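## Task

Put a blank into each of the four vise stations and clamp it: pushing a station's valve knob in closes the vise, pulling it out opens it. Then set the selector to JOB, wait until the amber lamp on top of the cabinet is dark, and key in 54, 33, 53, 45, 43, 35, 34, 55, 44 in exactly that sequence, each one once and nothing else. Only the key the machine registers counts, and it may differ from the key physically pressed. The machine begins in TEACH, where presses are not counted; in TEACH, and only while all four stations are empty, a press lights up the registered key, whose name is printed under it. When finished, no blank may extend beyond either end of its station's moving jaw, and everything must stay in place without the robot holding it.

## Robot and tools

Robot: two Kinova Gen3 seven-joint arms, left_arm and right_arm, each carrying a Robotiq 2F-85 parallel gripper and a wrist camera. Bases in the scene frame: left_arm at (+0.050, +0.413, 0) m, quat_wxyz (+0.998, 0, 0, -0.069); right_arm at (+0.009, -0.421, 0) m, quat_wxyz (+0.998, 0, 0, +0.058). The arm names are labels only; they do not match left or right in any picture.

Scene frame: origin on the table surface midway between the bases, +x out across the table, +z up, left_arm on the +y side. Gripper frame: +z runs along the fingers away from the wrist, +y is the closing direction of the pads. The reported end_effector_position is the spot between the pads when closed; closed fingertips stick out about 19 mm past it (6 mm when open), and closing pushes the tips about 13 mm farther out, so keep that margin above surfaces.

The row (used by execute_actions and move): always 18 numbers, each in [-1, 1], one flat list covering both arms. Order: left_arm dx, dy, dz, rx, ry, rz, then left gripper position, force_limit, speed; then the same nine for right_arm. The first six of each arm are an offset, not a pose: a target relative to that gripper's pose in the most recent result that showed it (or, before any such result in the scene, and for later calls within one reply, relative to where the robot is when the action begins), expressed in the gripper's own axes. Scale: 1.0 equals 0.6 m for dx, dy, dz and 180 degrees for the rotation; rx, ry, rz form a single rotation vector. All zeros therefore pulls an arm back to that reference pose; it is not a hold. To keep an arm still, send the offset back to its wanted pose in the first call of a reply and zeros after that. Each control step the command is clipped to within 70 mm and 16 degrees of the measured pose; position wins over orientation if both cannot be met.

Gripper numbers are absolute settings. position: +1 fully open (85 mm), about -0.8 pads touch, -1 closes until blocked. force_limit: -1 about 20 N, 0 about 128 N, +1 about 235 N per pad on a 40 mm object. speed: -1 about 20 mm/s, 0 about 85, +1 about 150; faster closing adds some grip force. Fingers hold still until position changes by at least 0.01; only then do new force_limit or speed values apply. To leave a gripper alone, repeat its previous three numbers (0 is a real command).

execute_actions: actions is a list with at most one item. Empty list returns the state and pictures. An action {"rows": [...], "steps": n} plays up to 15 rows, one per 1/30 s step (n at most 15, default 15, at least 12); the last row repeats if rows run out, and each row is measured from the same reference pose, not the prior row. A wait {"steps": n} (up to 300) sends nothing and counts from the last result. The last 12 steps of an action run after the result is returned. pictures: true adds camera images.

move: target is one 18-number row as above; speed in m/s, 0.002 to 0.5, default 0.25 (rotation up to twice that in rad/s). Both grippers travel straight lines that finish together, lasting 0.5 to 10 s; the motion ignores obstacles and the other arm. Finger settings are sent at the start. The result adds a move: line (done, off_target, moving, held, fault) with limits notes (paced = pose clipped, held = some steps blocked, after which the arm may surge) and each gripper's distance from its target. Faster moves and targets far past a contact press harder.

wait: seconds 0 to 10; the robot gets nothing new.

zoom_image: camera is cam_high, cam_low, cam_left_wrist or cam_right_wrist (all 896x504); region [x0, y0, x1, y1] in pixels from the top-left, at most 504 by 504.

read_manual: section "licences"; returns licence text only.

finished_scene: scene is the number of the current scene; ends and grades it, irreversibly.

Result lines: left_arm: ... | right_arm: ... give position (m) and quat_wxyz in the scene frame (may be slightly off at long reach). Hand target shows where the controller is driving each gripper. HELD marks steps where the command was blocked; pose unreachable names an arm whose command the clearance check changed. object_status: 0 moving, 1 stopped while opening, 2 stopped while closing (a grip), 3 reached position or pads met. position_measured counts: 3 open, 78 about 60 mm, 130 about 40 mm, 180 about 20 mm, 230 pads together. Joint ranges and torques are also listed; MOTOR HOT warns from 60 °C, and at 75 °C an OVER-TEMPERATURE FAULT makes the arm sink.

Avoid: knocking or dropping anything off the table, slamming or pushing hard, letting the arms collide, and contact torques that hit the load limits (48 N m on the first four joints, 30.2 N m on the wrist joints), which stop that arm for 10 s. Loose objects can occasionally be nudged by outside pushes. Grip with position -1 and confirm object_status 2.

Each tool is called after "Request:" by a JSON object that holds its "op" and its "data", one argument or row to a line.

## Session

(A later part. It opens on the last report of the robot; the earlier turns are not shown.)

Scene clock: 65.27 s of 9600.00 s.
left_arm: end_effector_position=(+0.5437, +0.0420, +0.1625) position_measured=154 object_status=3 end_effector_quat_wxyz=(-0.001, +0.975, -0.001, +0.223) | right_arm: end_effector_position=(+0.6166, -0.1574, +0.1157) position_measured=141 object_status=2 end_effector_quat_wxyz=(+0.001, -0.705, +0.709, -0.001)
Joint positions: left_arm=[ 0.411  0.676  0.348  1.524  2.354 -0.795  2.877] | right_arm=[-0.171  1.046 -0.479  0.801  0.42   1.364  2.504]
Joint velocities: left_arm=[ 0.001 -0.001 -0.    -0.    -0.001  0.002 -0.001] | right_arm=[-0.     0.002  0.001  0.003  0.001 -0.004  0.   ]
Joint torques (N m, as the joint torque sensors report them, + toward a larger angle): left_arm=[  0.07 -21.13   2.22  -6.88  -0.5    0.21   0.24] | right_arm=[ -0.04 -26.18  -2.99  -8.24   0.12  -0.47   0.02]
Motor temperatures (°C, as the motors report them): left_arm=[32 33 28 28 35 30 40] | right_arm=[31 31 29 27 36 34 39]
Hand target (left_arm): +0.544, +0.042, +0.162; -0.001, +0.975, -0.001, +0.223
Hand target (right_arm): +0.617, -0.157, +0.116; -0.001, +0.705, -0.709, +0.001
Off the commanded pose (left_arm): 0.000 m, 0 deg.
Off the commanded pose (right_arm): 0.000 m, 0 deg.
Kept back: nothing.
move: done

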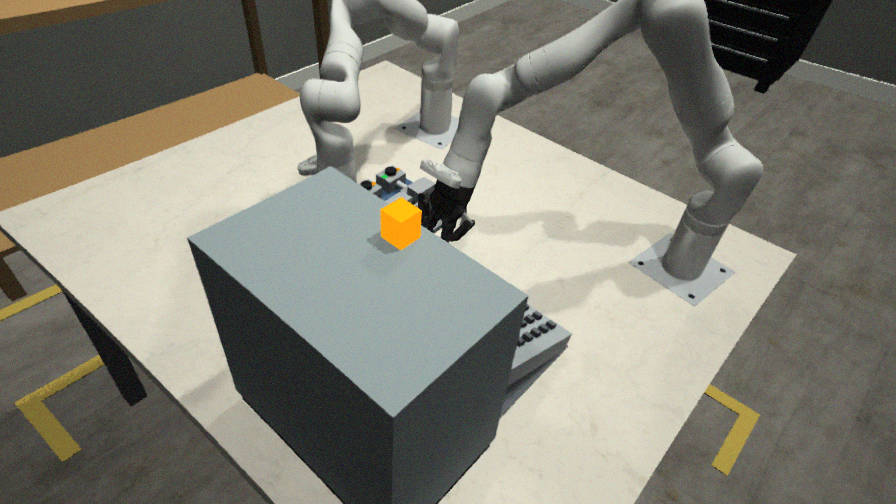

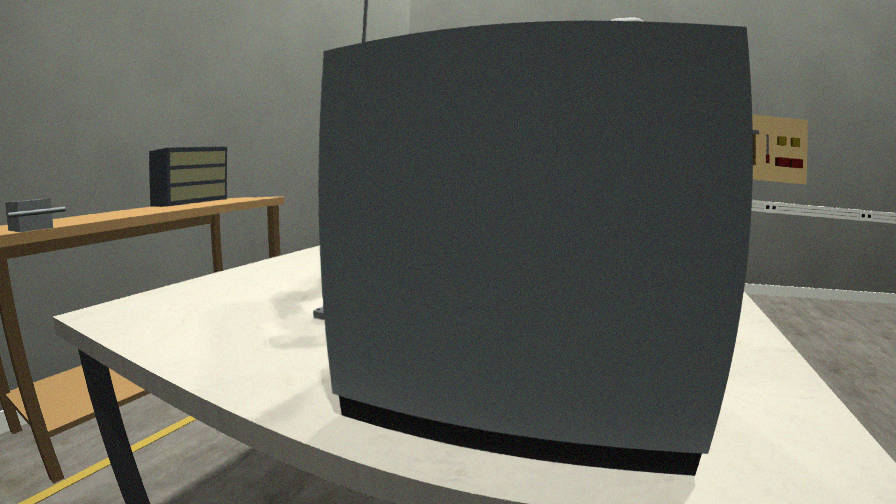

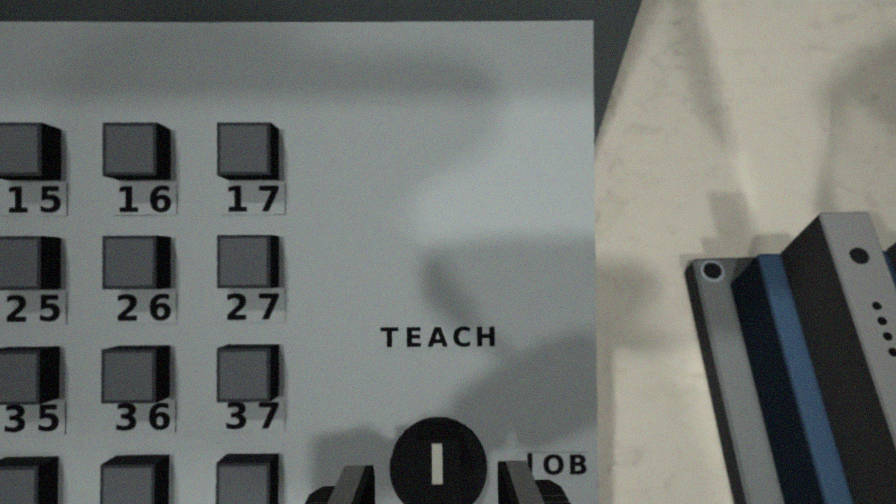

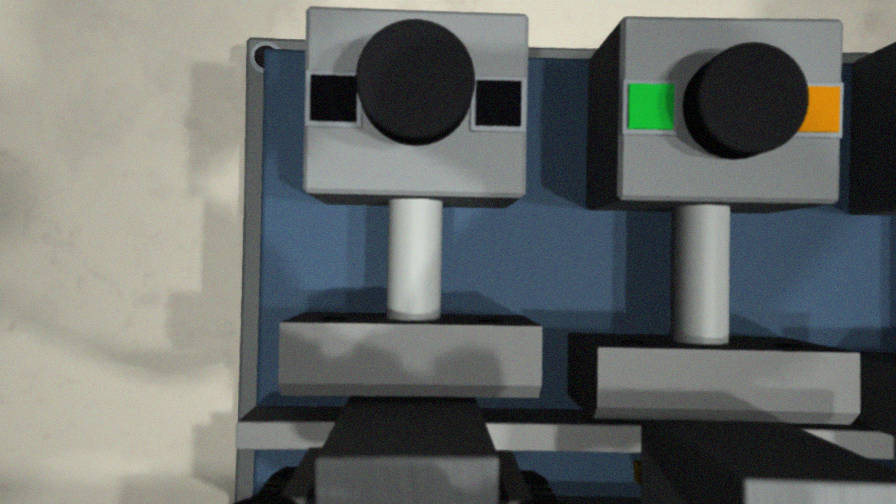

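Seated. Release, lift, go to knob; meanwhile lower the left onto the selector.

Request:
{"op": "execute_actions", "data": {
  "actions": [
    {"rows":[[0,0,0,0,0,0,-0.2,-1,0.5,0,0,0,0,0,0,0.2,-0.5,0.3]],"steps":12}
  ]
}}

Request:
{"op": "move", "data": {
  "target": [0,0,0.03,0,0,0,-0.2,-1,0.5,0,0,-0.0775,0,0,0,0.2,-0.5,0.3],
  "speed": 0.15
}}

Request:
{"op": "move", "data": {
  "target": [0,0,0.0257,0,0,0,-0.2,-1,0.5,0.168,0.001,0.046,0,0,0,-1,-0.5,0.5],
  "speed": 0.2
}}

Scene clock: 65.73 s of 9600.00 s.
left_arm: end_effector_position=(+0.5437, +0.0420, +0.1625) position_measured=154 object_status=3 end_effector_quat_wxyz=(-0.001, +0.975, -0.001, +0.223) | right_arm: end_effector_position=(+0.6166, -0.1574, +0.1155) position_measured=141 object_status=2 end_effector_quat_wxyz=(+0.001, -0.705, +0.709, -0.001)
Joint positions: left_arm=[ 0.411  0.676  0.348  1.524  2.354 -0.795  2.877] | right_arm=[-0.171  1.046 -0.479  0.801  0.42   1.364  2.504]
Joint velocities: left_arm=[ 0.001 -0.     0.    -0.     0.001 -0.001  0.   ] | right_arm=[-0.     0.001 -0.     0.    -0.    -0.    -0.   ]
Joint torques (N m, as the joint torque sensors report them, + toward a larger angle): left_arm=[  0.01 -21.08   2.36  -6.91  -0.52   0.18   0.22] | right_arm=[ -0.09 -26.77  -3.13  -8.15   0.17  -0.23  -0.04]
Motor temperatures (°C, as the motors report them): left_arm=[32 33 28 28 35 30 40] | right_arm=[31 31 29 27 36 34 39]
Kept back: the last 12 steps of this action.
Steps of this call (steps 1 to 14: nothing new was sent). Readings (end_effector_position | what the end effector reports):
1: left_arm (+0.5437, +0.0420, +0.1625) | right_arm (+0.6166, -0.1574, +0.1156) | left_arm position_measured=154 object_status=3 | right_arm position_measured=141 object_status=2
2: left_arm (+0.5437, +0.0420, +0.1625) | right_arm (+0.6166, -0.1574, +0.1156) | left_arm position_measured=154 object_status=3 | right_arm position_measured=141 object_status=2
4: left_arm (+0.5437, +0.0420, +0.1625) | right_arm (+0.6166, -0.1574, +0.1156) | left_arm position_measured=154 object_status=3 | right_arm position_measured=141 object_status=2
8: left_arm (+0.5437, +0.0420, +0.1625) | right_arm (+0.6166, -0.1574, +0.1155) | left_arm position_measured=154 object_status=3 | right_arm position_measured=141 object_status=2
14: the state above

Scene clock: 67.07 s of 9600.00 s.
left_arm: end_effector_position=(+0.5515, +0.0420, +0.1464) position_measured=154 object_status=3 end_effector_quat_wxyz=(-0.001, +0.975, -0.001, +0.223) | right_arm: end_effector_position=(+0.6164, -0.1574, +0.1621) position_measured=104 object_status=3 end_effector_quat_wxyz=(+0.001, -0.705, +0.709, -0.001)
Joint positions: left_arm=[ 0.411  0.708  0.334  1.521  2.336 -0.765  2.889] | right_arm=[-0.183  1.011 -0.483  0.719  0.407  1.473  2.525]
Joint velocities: left_arm=[-0.001  0.003 -0.    -0.    -0.     0.001  0.001] | right_arm=[-0.     0.    -0.    -0.004 -0.001  0.005  0.001]
Joint torques (N m, as the joint torque sensors report them, + toward a larger angle): left_arm=[  0.25 -20.97   2.28  -6.92  -0.35  -0.06   0.3 ] | right_arm=[ -0.38 -25.35  -2.76  -7.95  -0.03  -0.16   0.18]
Motor temperatures (°C, as the motors report them): left_arm=[32 33 28 28 35 30 40] | right_arm=[31 31 29 27 36 34 39]
Hand target (left_arm): +0.551, +0.042, +0.146; -0.001, +0.975, -0.001, +0.223
Hand target (right_arm): +0.616, -0.157, +0.162; -0.001, +0.705, -0.709, +0.001
Off your previous action's commanded pose (left_arm): 0.000 m, 0 deg at its last step (step 12 of this call).
Off your previous action's commanded pose (right_arm): 0.000 m, 0 deg at its last step (step 12 of this call).
Off the commanded pose (left_arm): 0.000 m, 0 deg.
Off the commanded pose (right_arm): 0.000 m, 0 deg.
Kept back: nothing.
move: done

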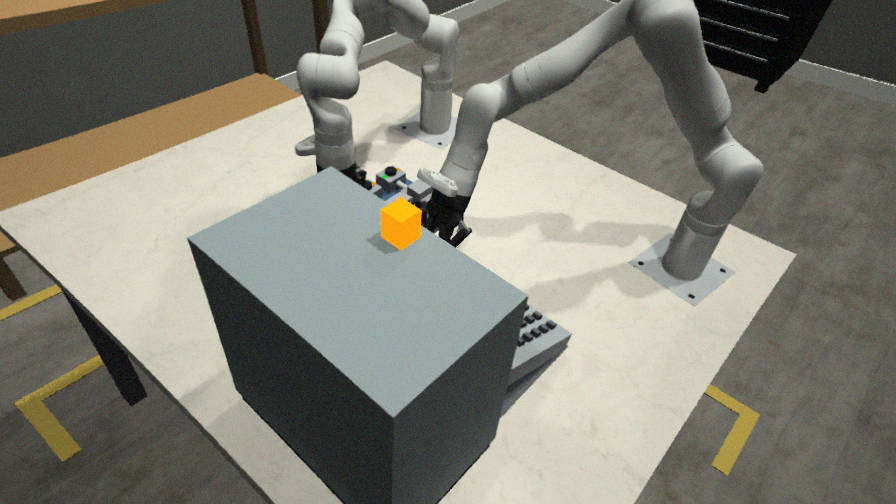

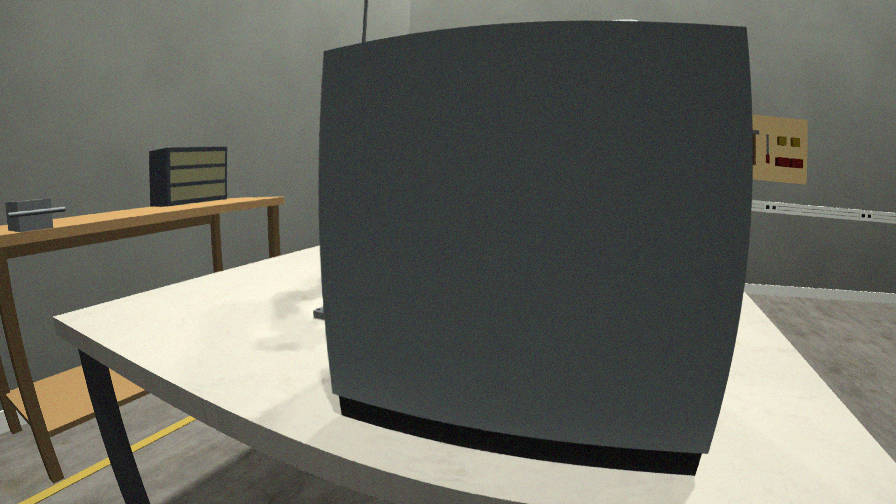

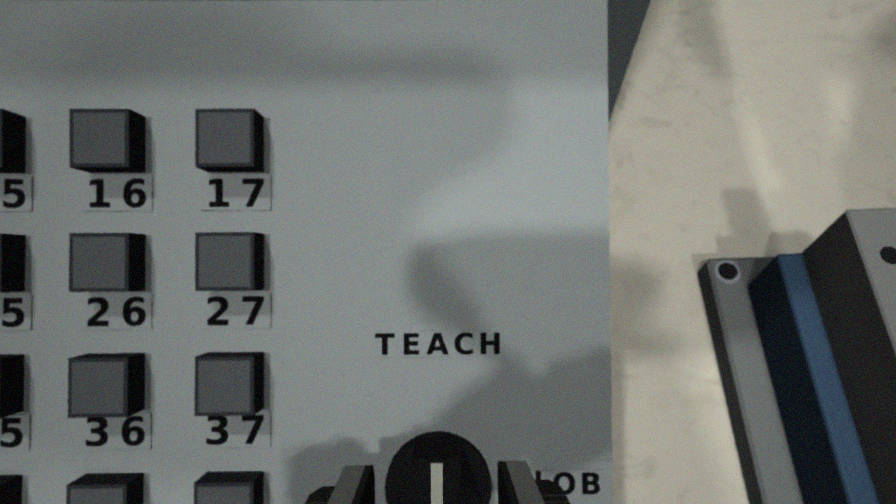

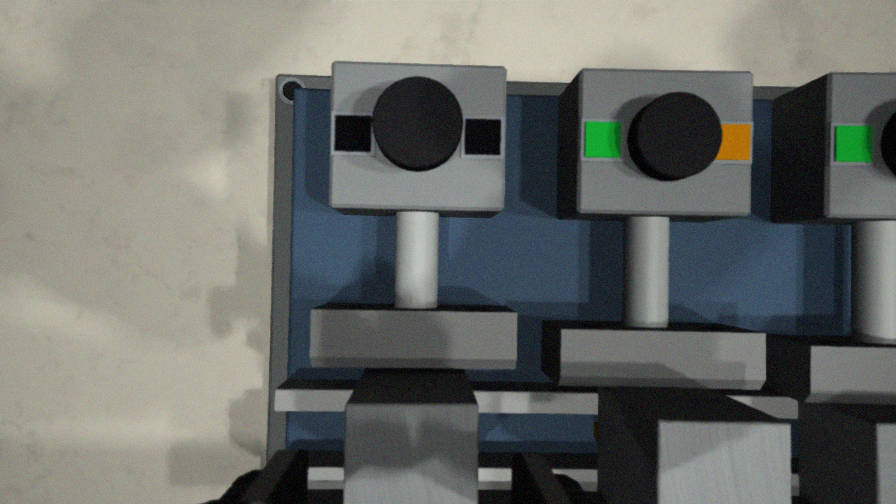

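Scene clock: 68.10 s of 9600.00 s.
left_arm: end_effector_position=(+0.5582, +0.0421, +0.1325) position_measured=154 object_status=3 end_effector_quat_wxyz=(-0.001, +0.975, -0.001, +0.223) | right_arm: end_effector_position=(+0.6158, -0.2579, +0.1346) position_measured=231 object_status=3 end_effector_quat_wxyz=(+0.001, -0.705, +0.709, -0.001)
Joint positions: left_arm=[ 0.411  0.735  0.321  1.516  2.321 -0.741  2.899] | right_arm=[ 0.015  0.938 -0.494  0.984  0.409  1.301  2.613]
Joint velocities: left_arm=[-0.001  0.001 -0.     0.001 -0.    -0.    -0.   ] | right_arm=[ 0.005 -0.004  0.     0.004 -0.    -0.004  0.002]
Joint torques (N m, as the joint torque sensors report them, + toward a larger angle): left_arm=[  0.04 -21.69   2.26  -6.77  -0.46   0.19   0.2 ] | right_arm=[ -0.15 -23.95  -3.24  -7.95   0.12  -0.05  -0.08]
Motor temperatures (°C, as the motors report them): left_arm=[32 33 28 28 35 30 40] | right_arm=[31 31 29 27 36 34 39]
Hand target (left_arm): +0.558, +0.042, +0.132; -0.001, +0.975, -0.001, +0.223
Hand target (right_arm): +0.616, -0.258, +0.135; -0.002, +0.705, -0.709, +0.001
Off the commanded pose (left_arm): 0.000 m, 0 deg.
Off the commanded pose (right_arm): 0.001 m, 0 deg.
Kept back: nothing.
move: done

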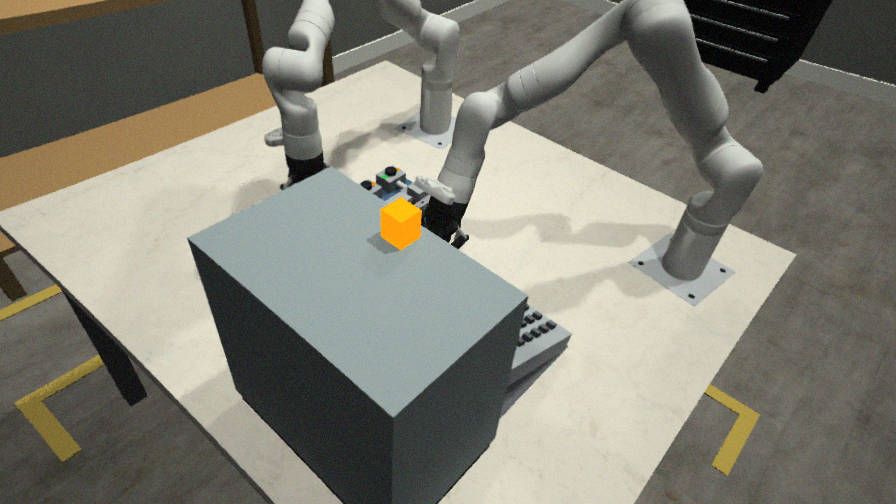

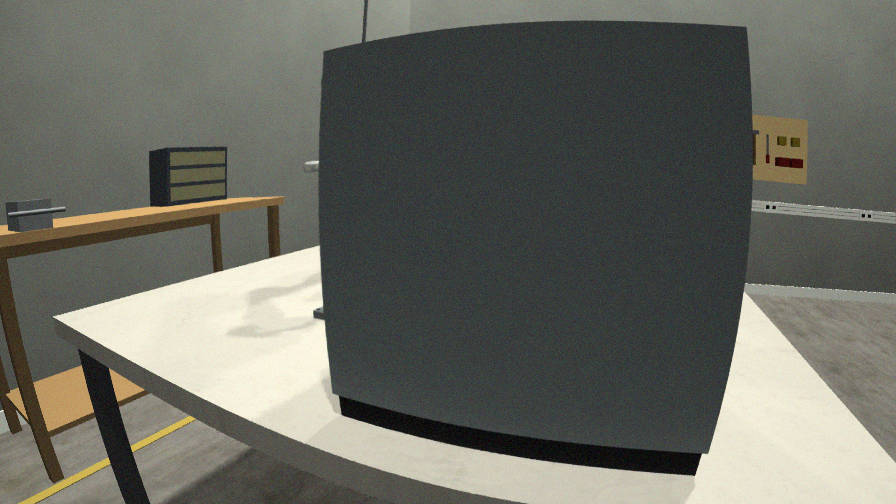

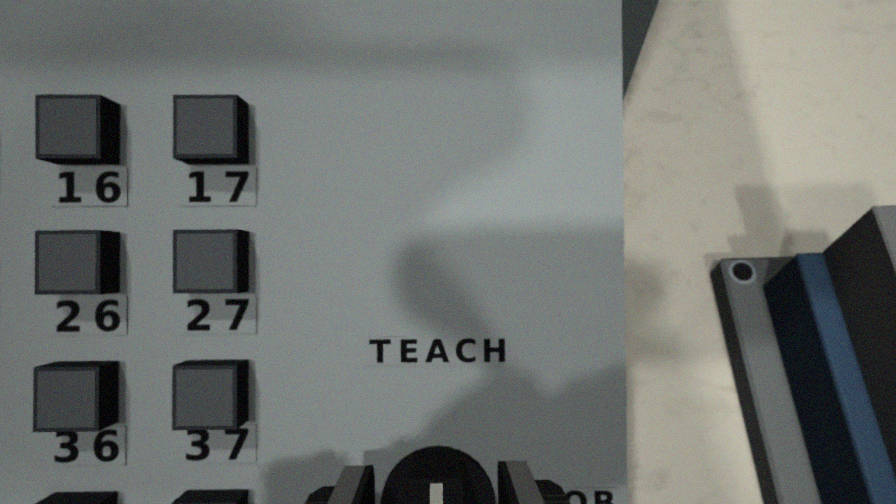

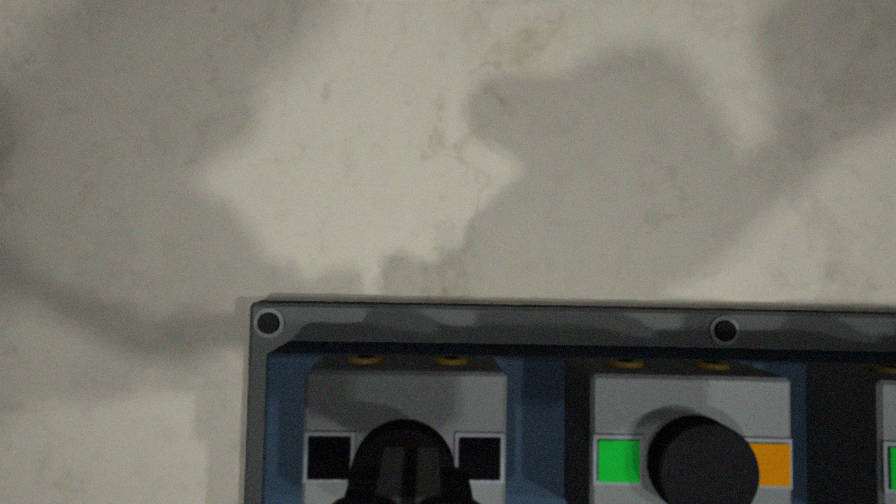

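Request:
{"op": "move", "data": {
  "target": [0,0,0,0,0,0,-1,-1,-0.5,0,-0.002,0.031,0,0,0,-1,-0.5,0.5],
  "speed": 0.03
}}

Request:
{"op": "move", "data": {
  "target": [0,0,0,0,0,0,-1,-1,-0.5,0,0,-0.05,0,0,0,-1,-0.5,0.5],
  "speed": 0.1
}}

Scene clock: 69.40 s of 9600.00 s.
left_arm: end_effector_position=(+0.5582, +0.0420, +0.1325) position_measured=201 object_status=2 end_effector_quat_wxyz=(-0.001, +0.975, -0.001, +0.224) | right_arm: end_effector_position=(+0.6175, -0.2577, +0.1193) position_measured=231 object_status=3 end_effector_quat_wxyz=(+0.003, -0.705, +0.709, -0.002)
Joint positions: left_arm=[ 0.411  0.735  0.321  1.516  2.32  -0.741  2.898] | right_arm=[ 0.016  0.954 -0.491  1.001  0.416  1.266  2.607]
Joint velocities: left_arm=[ 0.001  0.    -0.    -0.001  0.     0.     0.   ] | right_arm=[ 0.002  0.002  0.     0.    -0.    -0.003 -0.001]
Joint torques (N m, as the joint torque sensors report them, + toward a larger angle): left_arm=[  0.04 -21.82   2.21  -6.85  -0.23   0.06   0.39] | right_arm=[ -0.31 -20.06  -2.74  -6.73   0.32  -0.95  -0.02]
Motor temperatures (°C, as the motors report them): left_arm=[32 33 28 28 35 30 40] | right_arm=[31 31 29 27 36 34 39]
Hand target (left_arm): +0.558, +0.042, +0.133; -0.001, +0.975, -0.001, +0.223
Hand target (right_arm): +0.617, -0.258, +0.116; -0.001, +0.705, -0.709, +0.001
Off the commanded pose (left_arm): 0.000 m, 0 deg.
Off the commanded pose (right_arm): 0.003 m, 0 deg.
Kept back: nothing.
move: done

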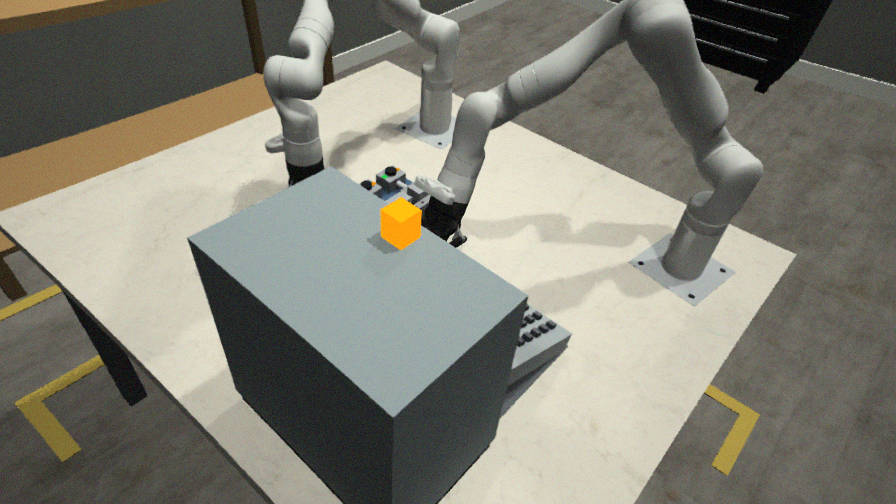

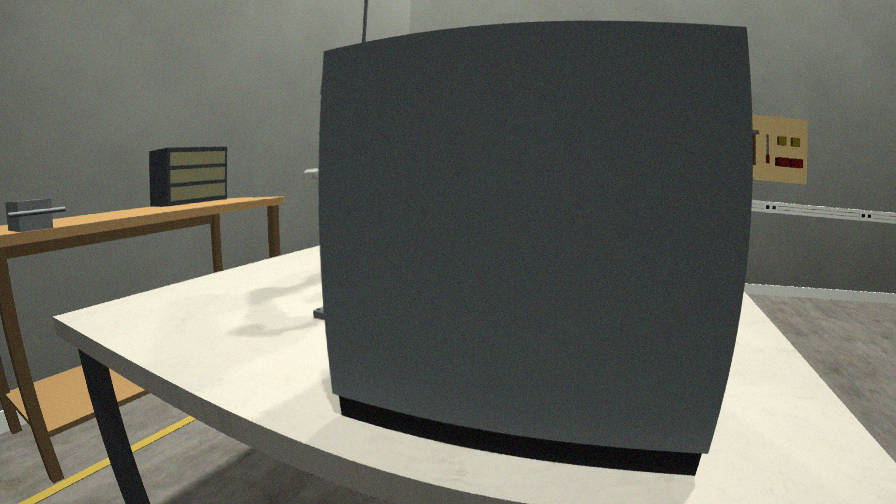

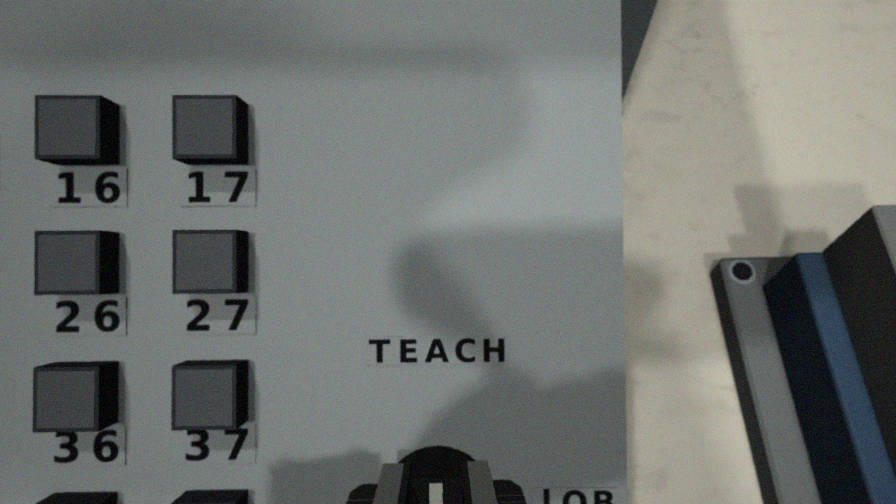

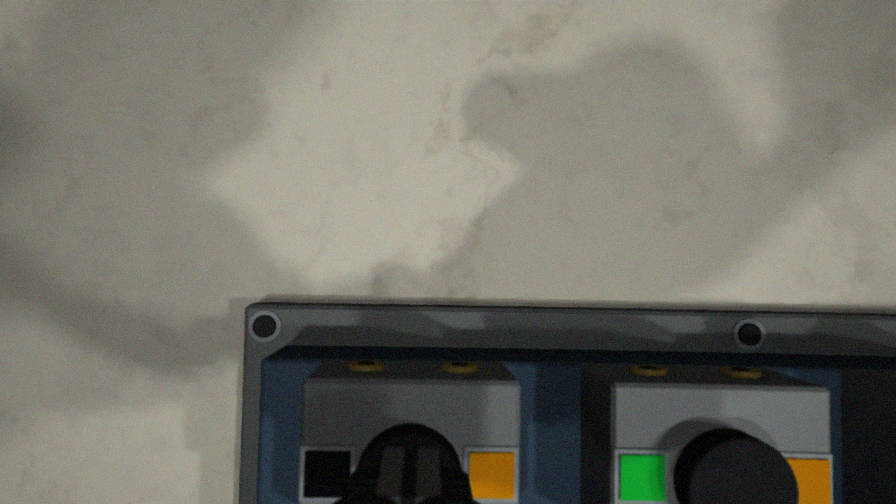

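Scene clock: 70.20 s of 9600.00 s.
left_arm: end_effector_position=(+0.5582, +0.0420, +0.1325) position_measured=201 object_status=2 end_effector_quat_wxyz=(-0.001, +0.975, -0.001, +0.224) | right_arm: end_effector_position=(+0.6173, -0.2577, +0.1492) position_measured=231 object_status=3 end_effector_quat_wxyz=(+0.003, -0.705, +0.709, -0.002)
Joint positions: left_arm=[ 0.412  0.735  0.321  1.516  2.32  -0.741  2.898] | right_arm=[ 0.013  0.926 -0.497  0.959  0.404  1.332  2.62 ]
Joint velocities: left_arm=[ 0.     0.     0.     0.001 -0.    -0.    -0.001] | right_arm=[-0.    -0.001  0.    -0.003 -0.     0.003  0.   ]
Joint torques (N m, as the joint torque sensors report them, + toward a larger angle): left_arm=[  0.   -21.86   2.24  -6.87  -0.3    0.14   0.46] | right_arm=[ -0.36 -24.12  -3.17  -7.95   0.15  -0.17  -0.05]
Motor temperatures (°C, as the motors report them): left_arm=[32 33 28 28 35 30 40] | right_arm=[31 31 29 27 36 34 39]
Hand target (left_arm): +0.558, +0.042, +0.133; -0.001, +0.975, -0.001, +0.224
Hand target (right_arm): +0.617, -0.258, +0.149; -0.003, +0.705, -0.709, +0.002
Off the commanded pose (left_arm): 0.000 m, 0 deg.
Off the commanded pose (right_arm): 0.000 m, 0 deg.
Kept back: nothing.
move: done

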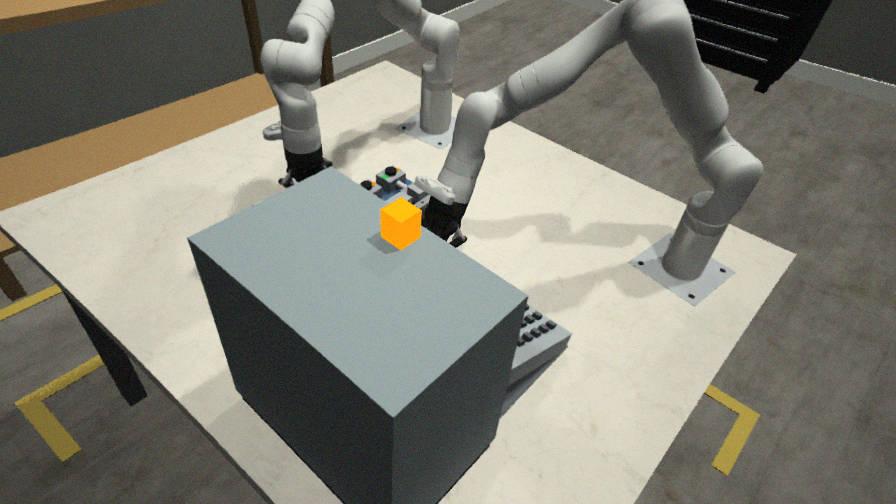

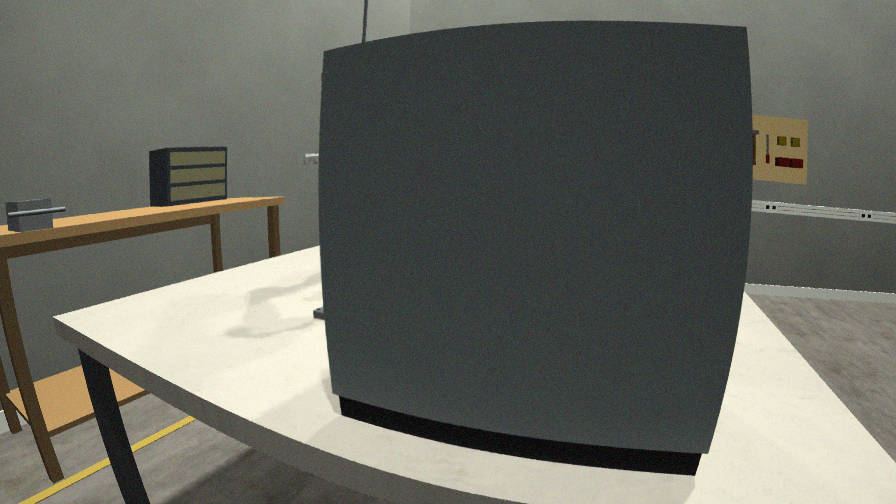

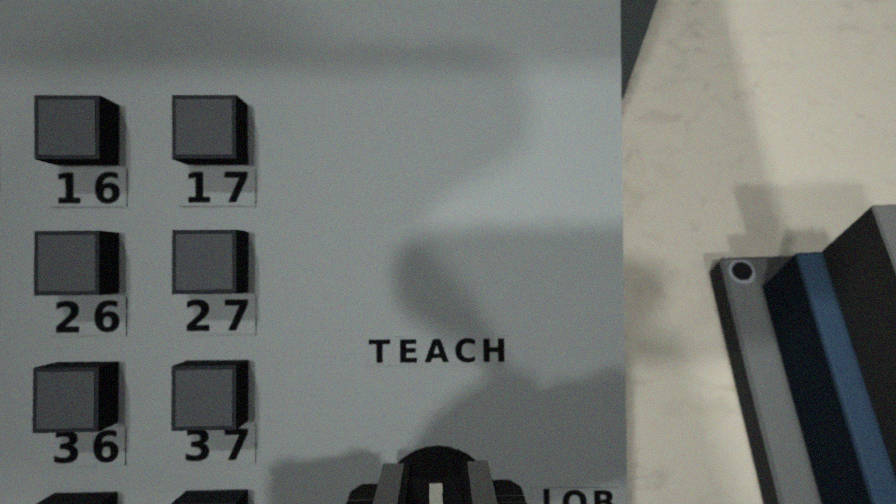

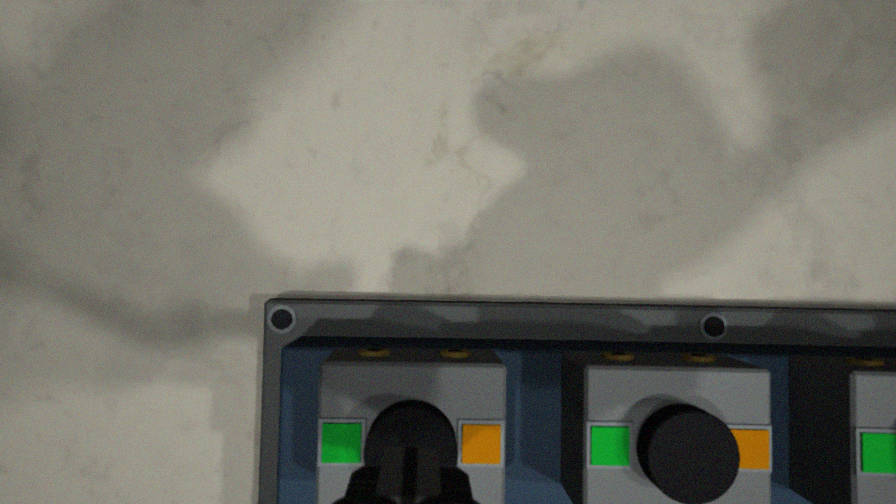

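Request:
{"op": "move", "data": {
  "target": [0,0,0,0,0,0.49,-1,-1,-0.5,0.12,0.4,-0.12,0,0,0,-1,-0.5,0.5],
  "speed": 0.4
}}

Request:
{"op": "execute_actions", "data": {
  "actions": [
    {"rows":[[0,0,0,0,0,0,-0.3,-1,0.5,0,0,0,0,0,0,-1,-0.5,0.5]],"steps":12}
  ]
}}

Request:
{"op": "move", "data": {
  "target": [0,0,-0.05,0,0,0,-0.3,-1,0.5,0,0,0,0,0,0,-1,-0.5,0.5],
  "speed": 0.1
}}

Scene clock: 73.20 s of 9600.00 s.
left_arm: end_effector_position=(+0.5546, +0.0381, +0.1310) position_measured=201 object_status=2 end_effector_quat_wxyz=(-0.153, +0.697, -0.682, +0.160) | right_arm: end_effector_position=(+0.3767, -0.3289, +0.2192) position_measured=231 object_status=3 end_effector_quat_wxyz=(+0.002, -0.705, +0.709, -0.002)
Joint positions: left_arm=[ 0.248  0.799  0.63   1.525  2.074 -0.877  1.513] | right_arm=[ 0.295  0.308 -0.627  1.836  0.208  1.057  2.609]
Joint velocities: left_arm=[-0.001  0.001  0.    -0.001  0.005 -0.004 -0.011] | right_arm=[ 0.004 -0.009  0.001  0.003 -0.002 -0.     0.002]
Joint torques (N m, as the joint torque sensors report them, + toward a larger angle): left_arm=[ -2.94 -23.24   2.01  -7.38  -1.16  -1.3    0.02] | right_arm=[ -0.17 -12.21  -1.99  -7.12   0.    -0.17  -0.2 ]
Motor temperatures (°C, as the motors report them): left_arm=[32 33 28 28 35 30 40] | right_arm=[31 31 29 27 36 34 39]
Hand target (left_arm): +0.558, +0.042, +0.133; -0.156, +0.699, -0.680, +0.160
Hand target (right_arm): +0.377, -0.329, +0.220; -0.003, +0.705, -0.709, +0.002
Off the commanded pose (left_arm): 0.005 m, 1 deg.
Off the commanded pose (right_arm): 0.001 m, 0 deg.
Kept back: nothing.
move: off_target (left_arm)

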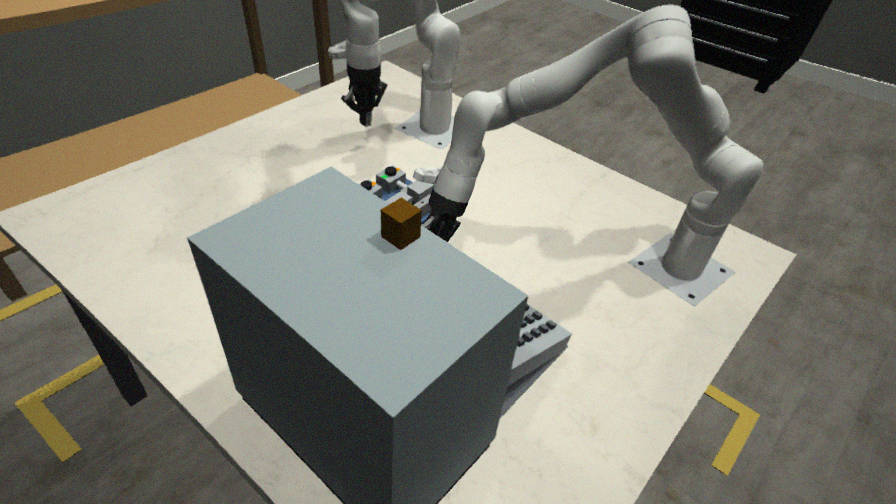

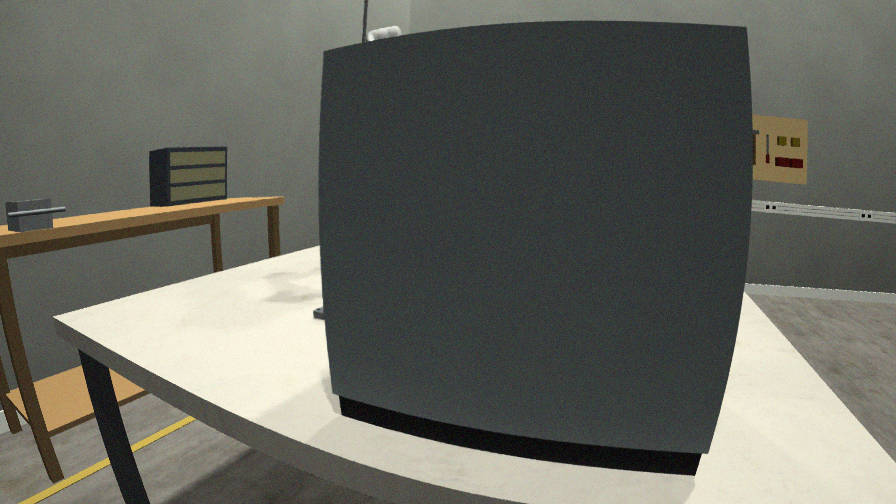

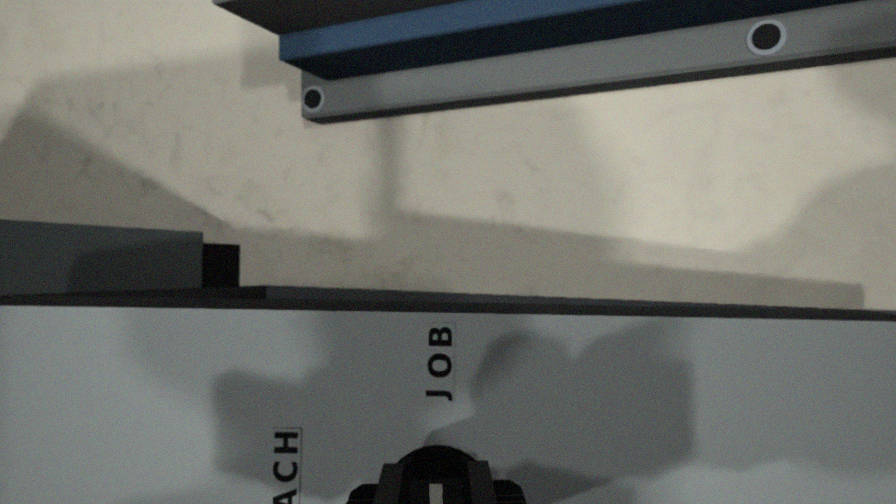

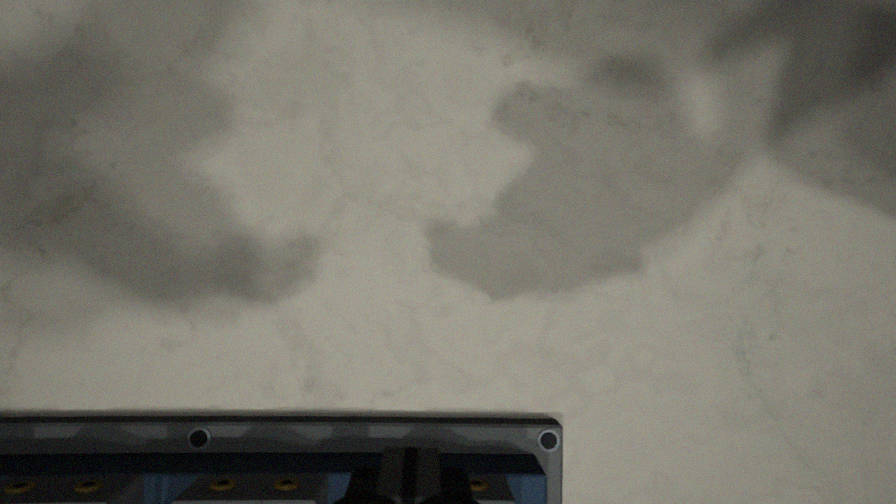

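Scene clock: 73.23 s of 9600.00 s.
left_arm: end_effector_position=(+0.5547, +0.0381, +0.1310) position_measured=201 object_status=2 end_effector_quat_wxyz=(-0.153, +0.697, -0.682, +0.160) | right_arm: end_effector_position=(+0.3767, -0.3290, +0.2193) position_measured=231 object_status=3 end_effector_quat_wxyz=(+0.002, -0.705, +0.709, -0.002)
Joint positions: left_arm=[ 0.248  0.799  0.63   1.525  2.074 -0.877  1.513] | right_arm=[ 0.295  0.308 -0.627  1.836  0.208  1.057  2.609]
Joint velocities: left_arm=[-0.     0.    -0.    -0.001  0.004  0.001 -0.008] | right_arm=[ 0.    -0.007  0.001  0.002 -0.001 -0.     0.002]
Joint torques (N m, as the joint torque sensors report them, + toward a larger angle): left_arm=[ -2.77 -23.18   2.04  -6.99  -1.29  -1.18   0.52] | right_arm=[ -0.17 -12.38  -2.27  -7.3    0.04  -0.17  -0.02]
Motor temperatures (°C, as the motors report them): left_arm=[32 33 28 28 35 30 40] | right_arm=[31 31 29 27 36 34 39]
Kept back: the last 12 steps of this action, its rows measured from the state above.
Steps of this call (step 1: nothing new was sent). Readings (end_effector_position | what the end effector reports):
1: the state above

Scene clock: 74.53 s of 9600.00 s.
left_arm: end_effector_position=(+0.5417, +0.0382, +0.1578) position_measured=167 object_status=3 end_effector_quat_wxyz=(-0.153, +0.697, -0.682, +0.160) | right_arm: end_effector_position=(+0.3767, -0.3290, +0.2193) position_measured=231 object_status=3 end_effector_quat_wxyz=(+0.002, -0.705, +0.709, -0.002)
Joint positions: left_arm=[ 0.243  0.748  0.659  1.533  2.115 -0.918  1.49 ] | right_arm=[ 0.295  0.308 -0.627  1.836  0.208  1.057  2.609]
Joint velocities: left_arm=[-0.002 -0.005  0.002 -0.     0.002 -0.003 -0.002] | right_arm=[ 0.003  0.    -0.001 -0.001  0.     0.001  0.   ]
Joint torques (N m, as the joint torque sensors report them, + toward a larger angle): left_arm=[  0.02 -20.35   4.54  -6.34  -0.61  -0.06   0.36] | right_arm=[ -0.25 -12.41  -2.19  -7.48   0.18  -0.17  -0.09]
Motor temperatures (°C, as the motors report them): left_arm=[32 33 28 28 35 30 40] | right_arm=[31 31 29 27 36 34 39]
Hand target (left_arm): +0.542, +0.038, +0.158; -0.153, +0.697, -0.682, +0.160
Hand target (right_arm): +0.377, -0.329, +0.219; -0.002, +0.705, -0.709, +0.002
Off your previous action's commanded pose (left_arm): 0.000 m, 0 deg at its last step (step 12 of this call).
Off your previous action's commanded pose (right_arm): 0.000 m, 0 deg at its last step (step 12 of this call).
Off the commanded pose (left_arm): 0.000 m, 0 deg.
Off the commanded pose (right_arm): 0.000 m, 0 deg.
Kept back: nothing.
move: done

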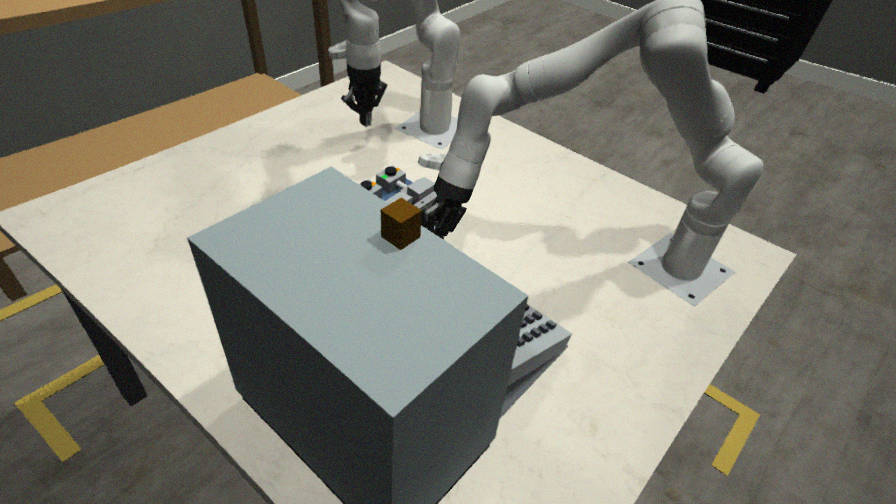

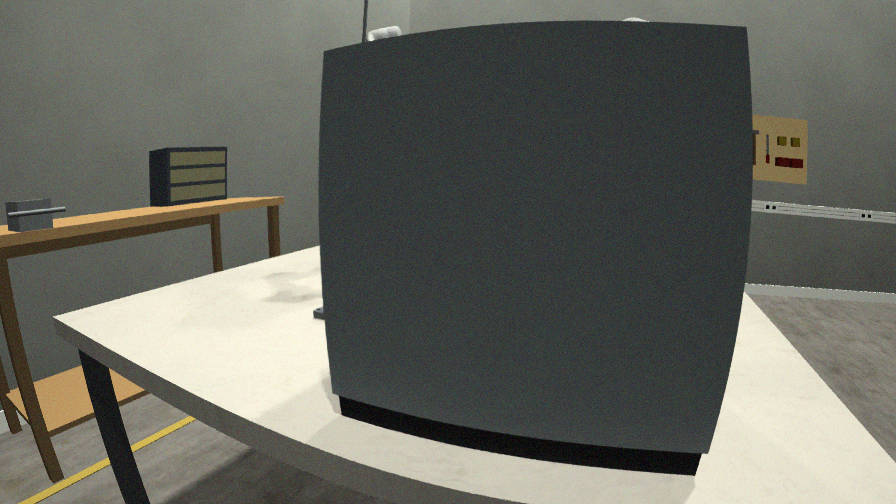

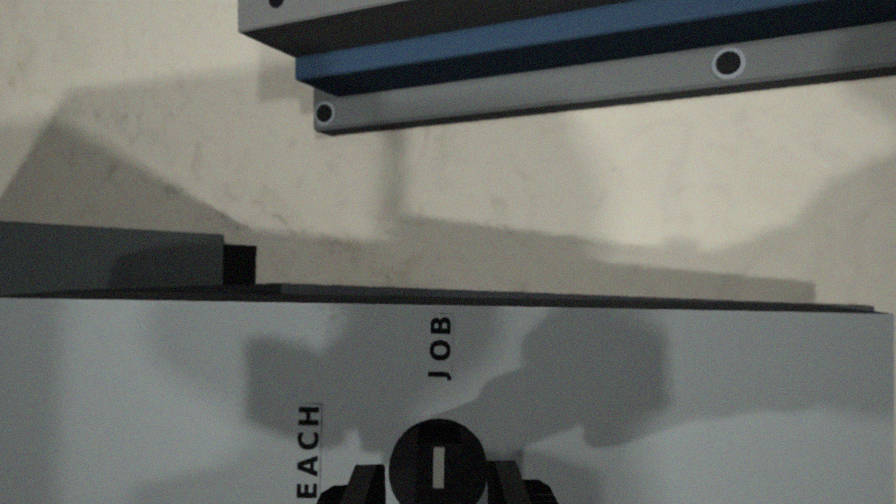

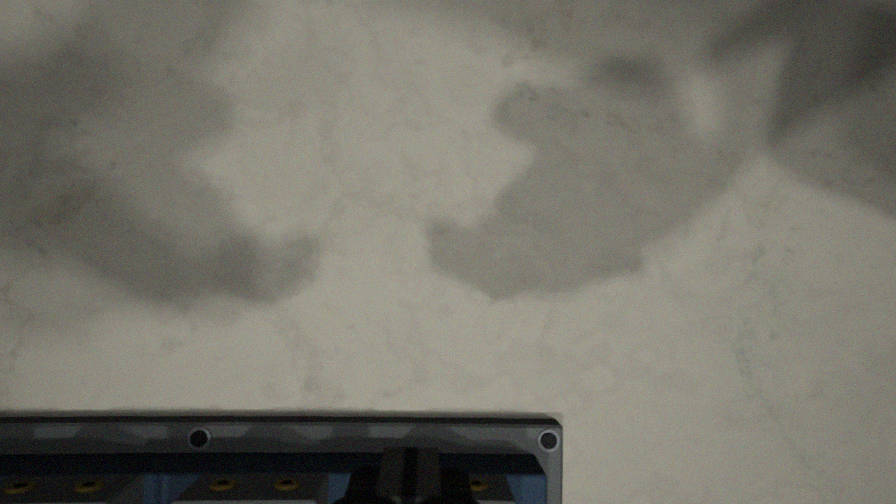

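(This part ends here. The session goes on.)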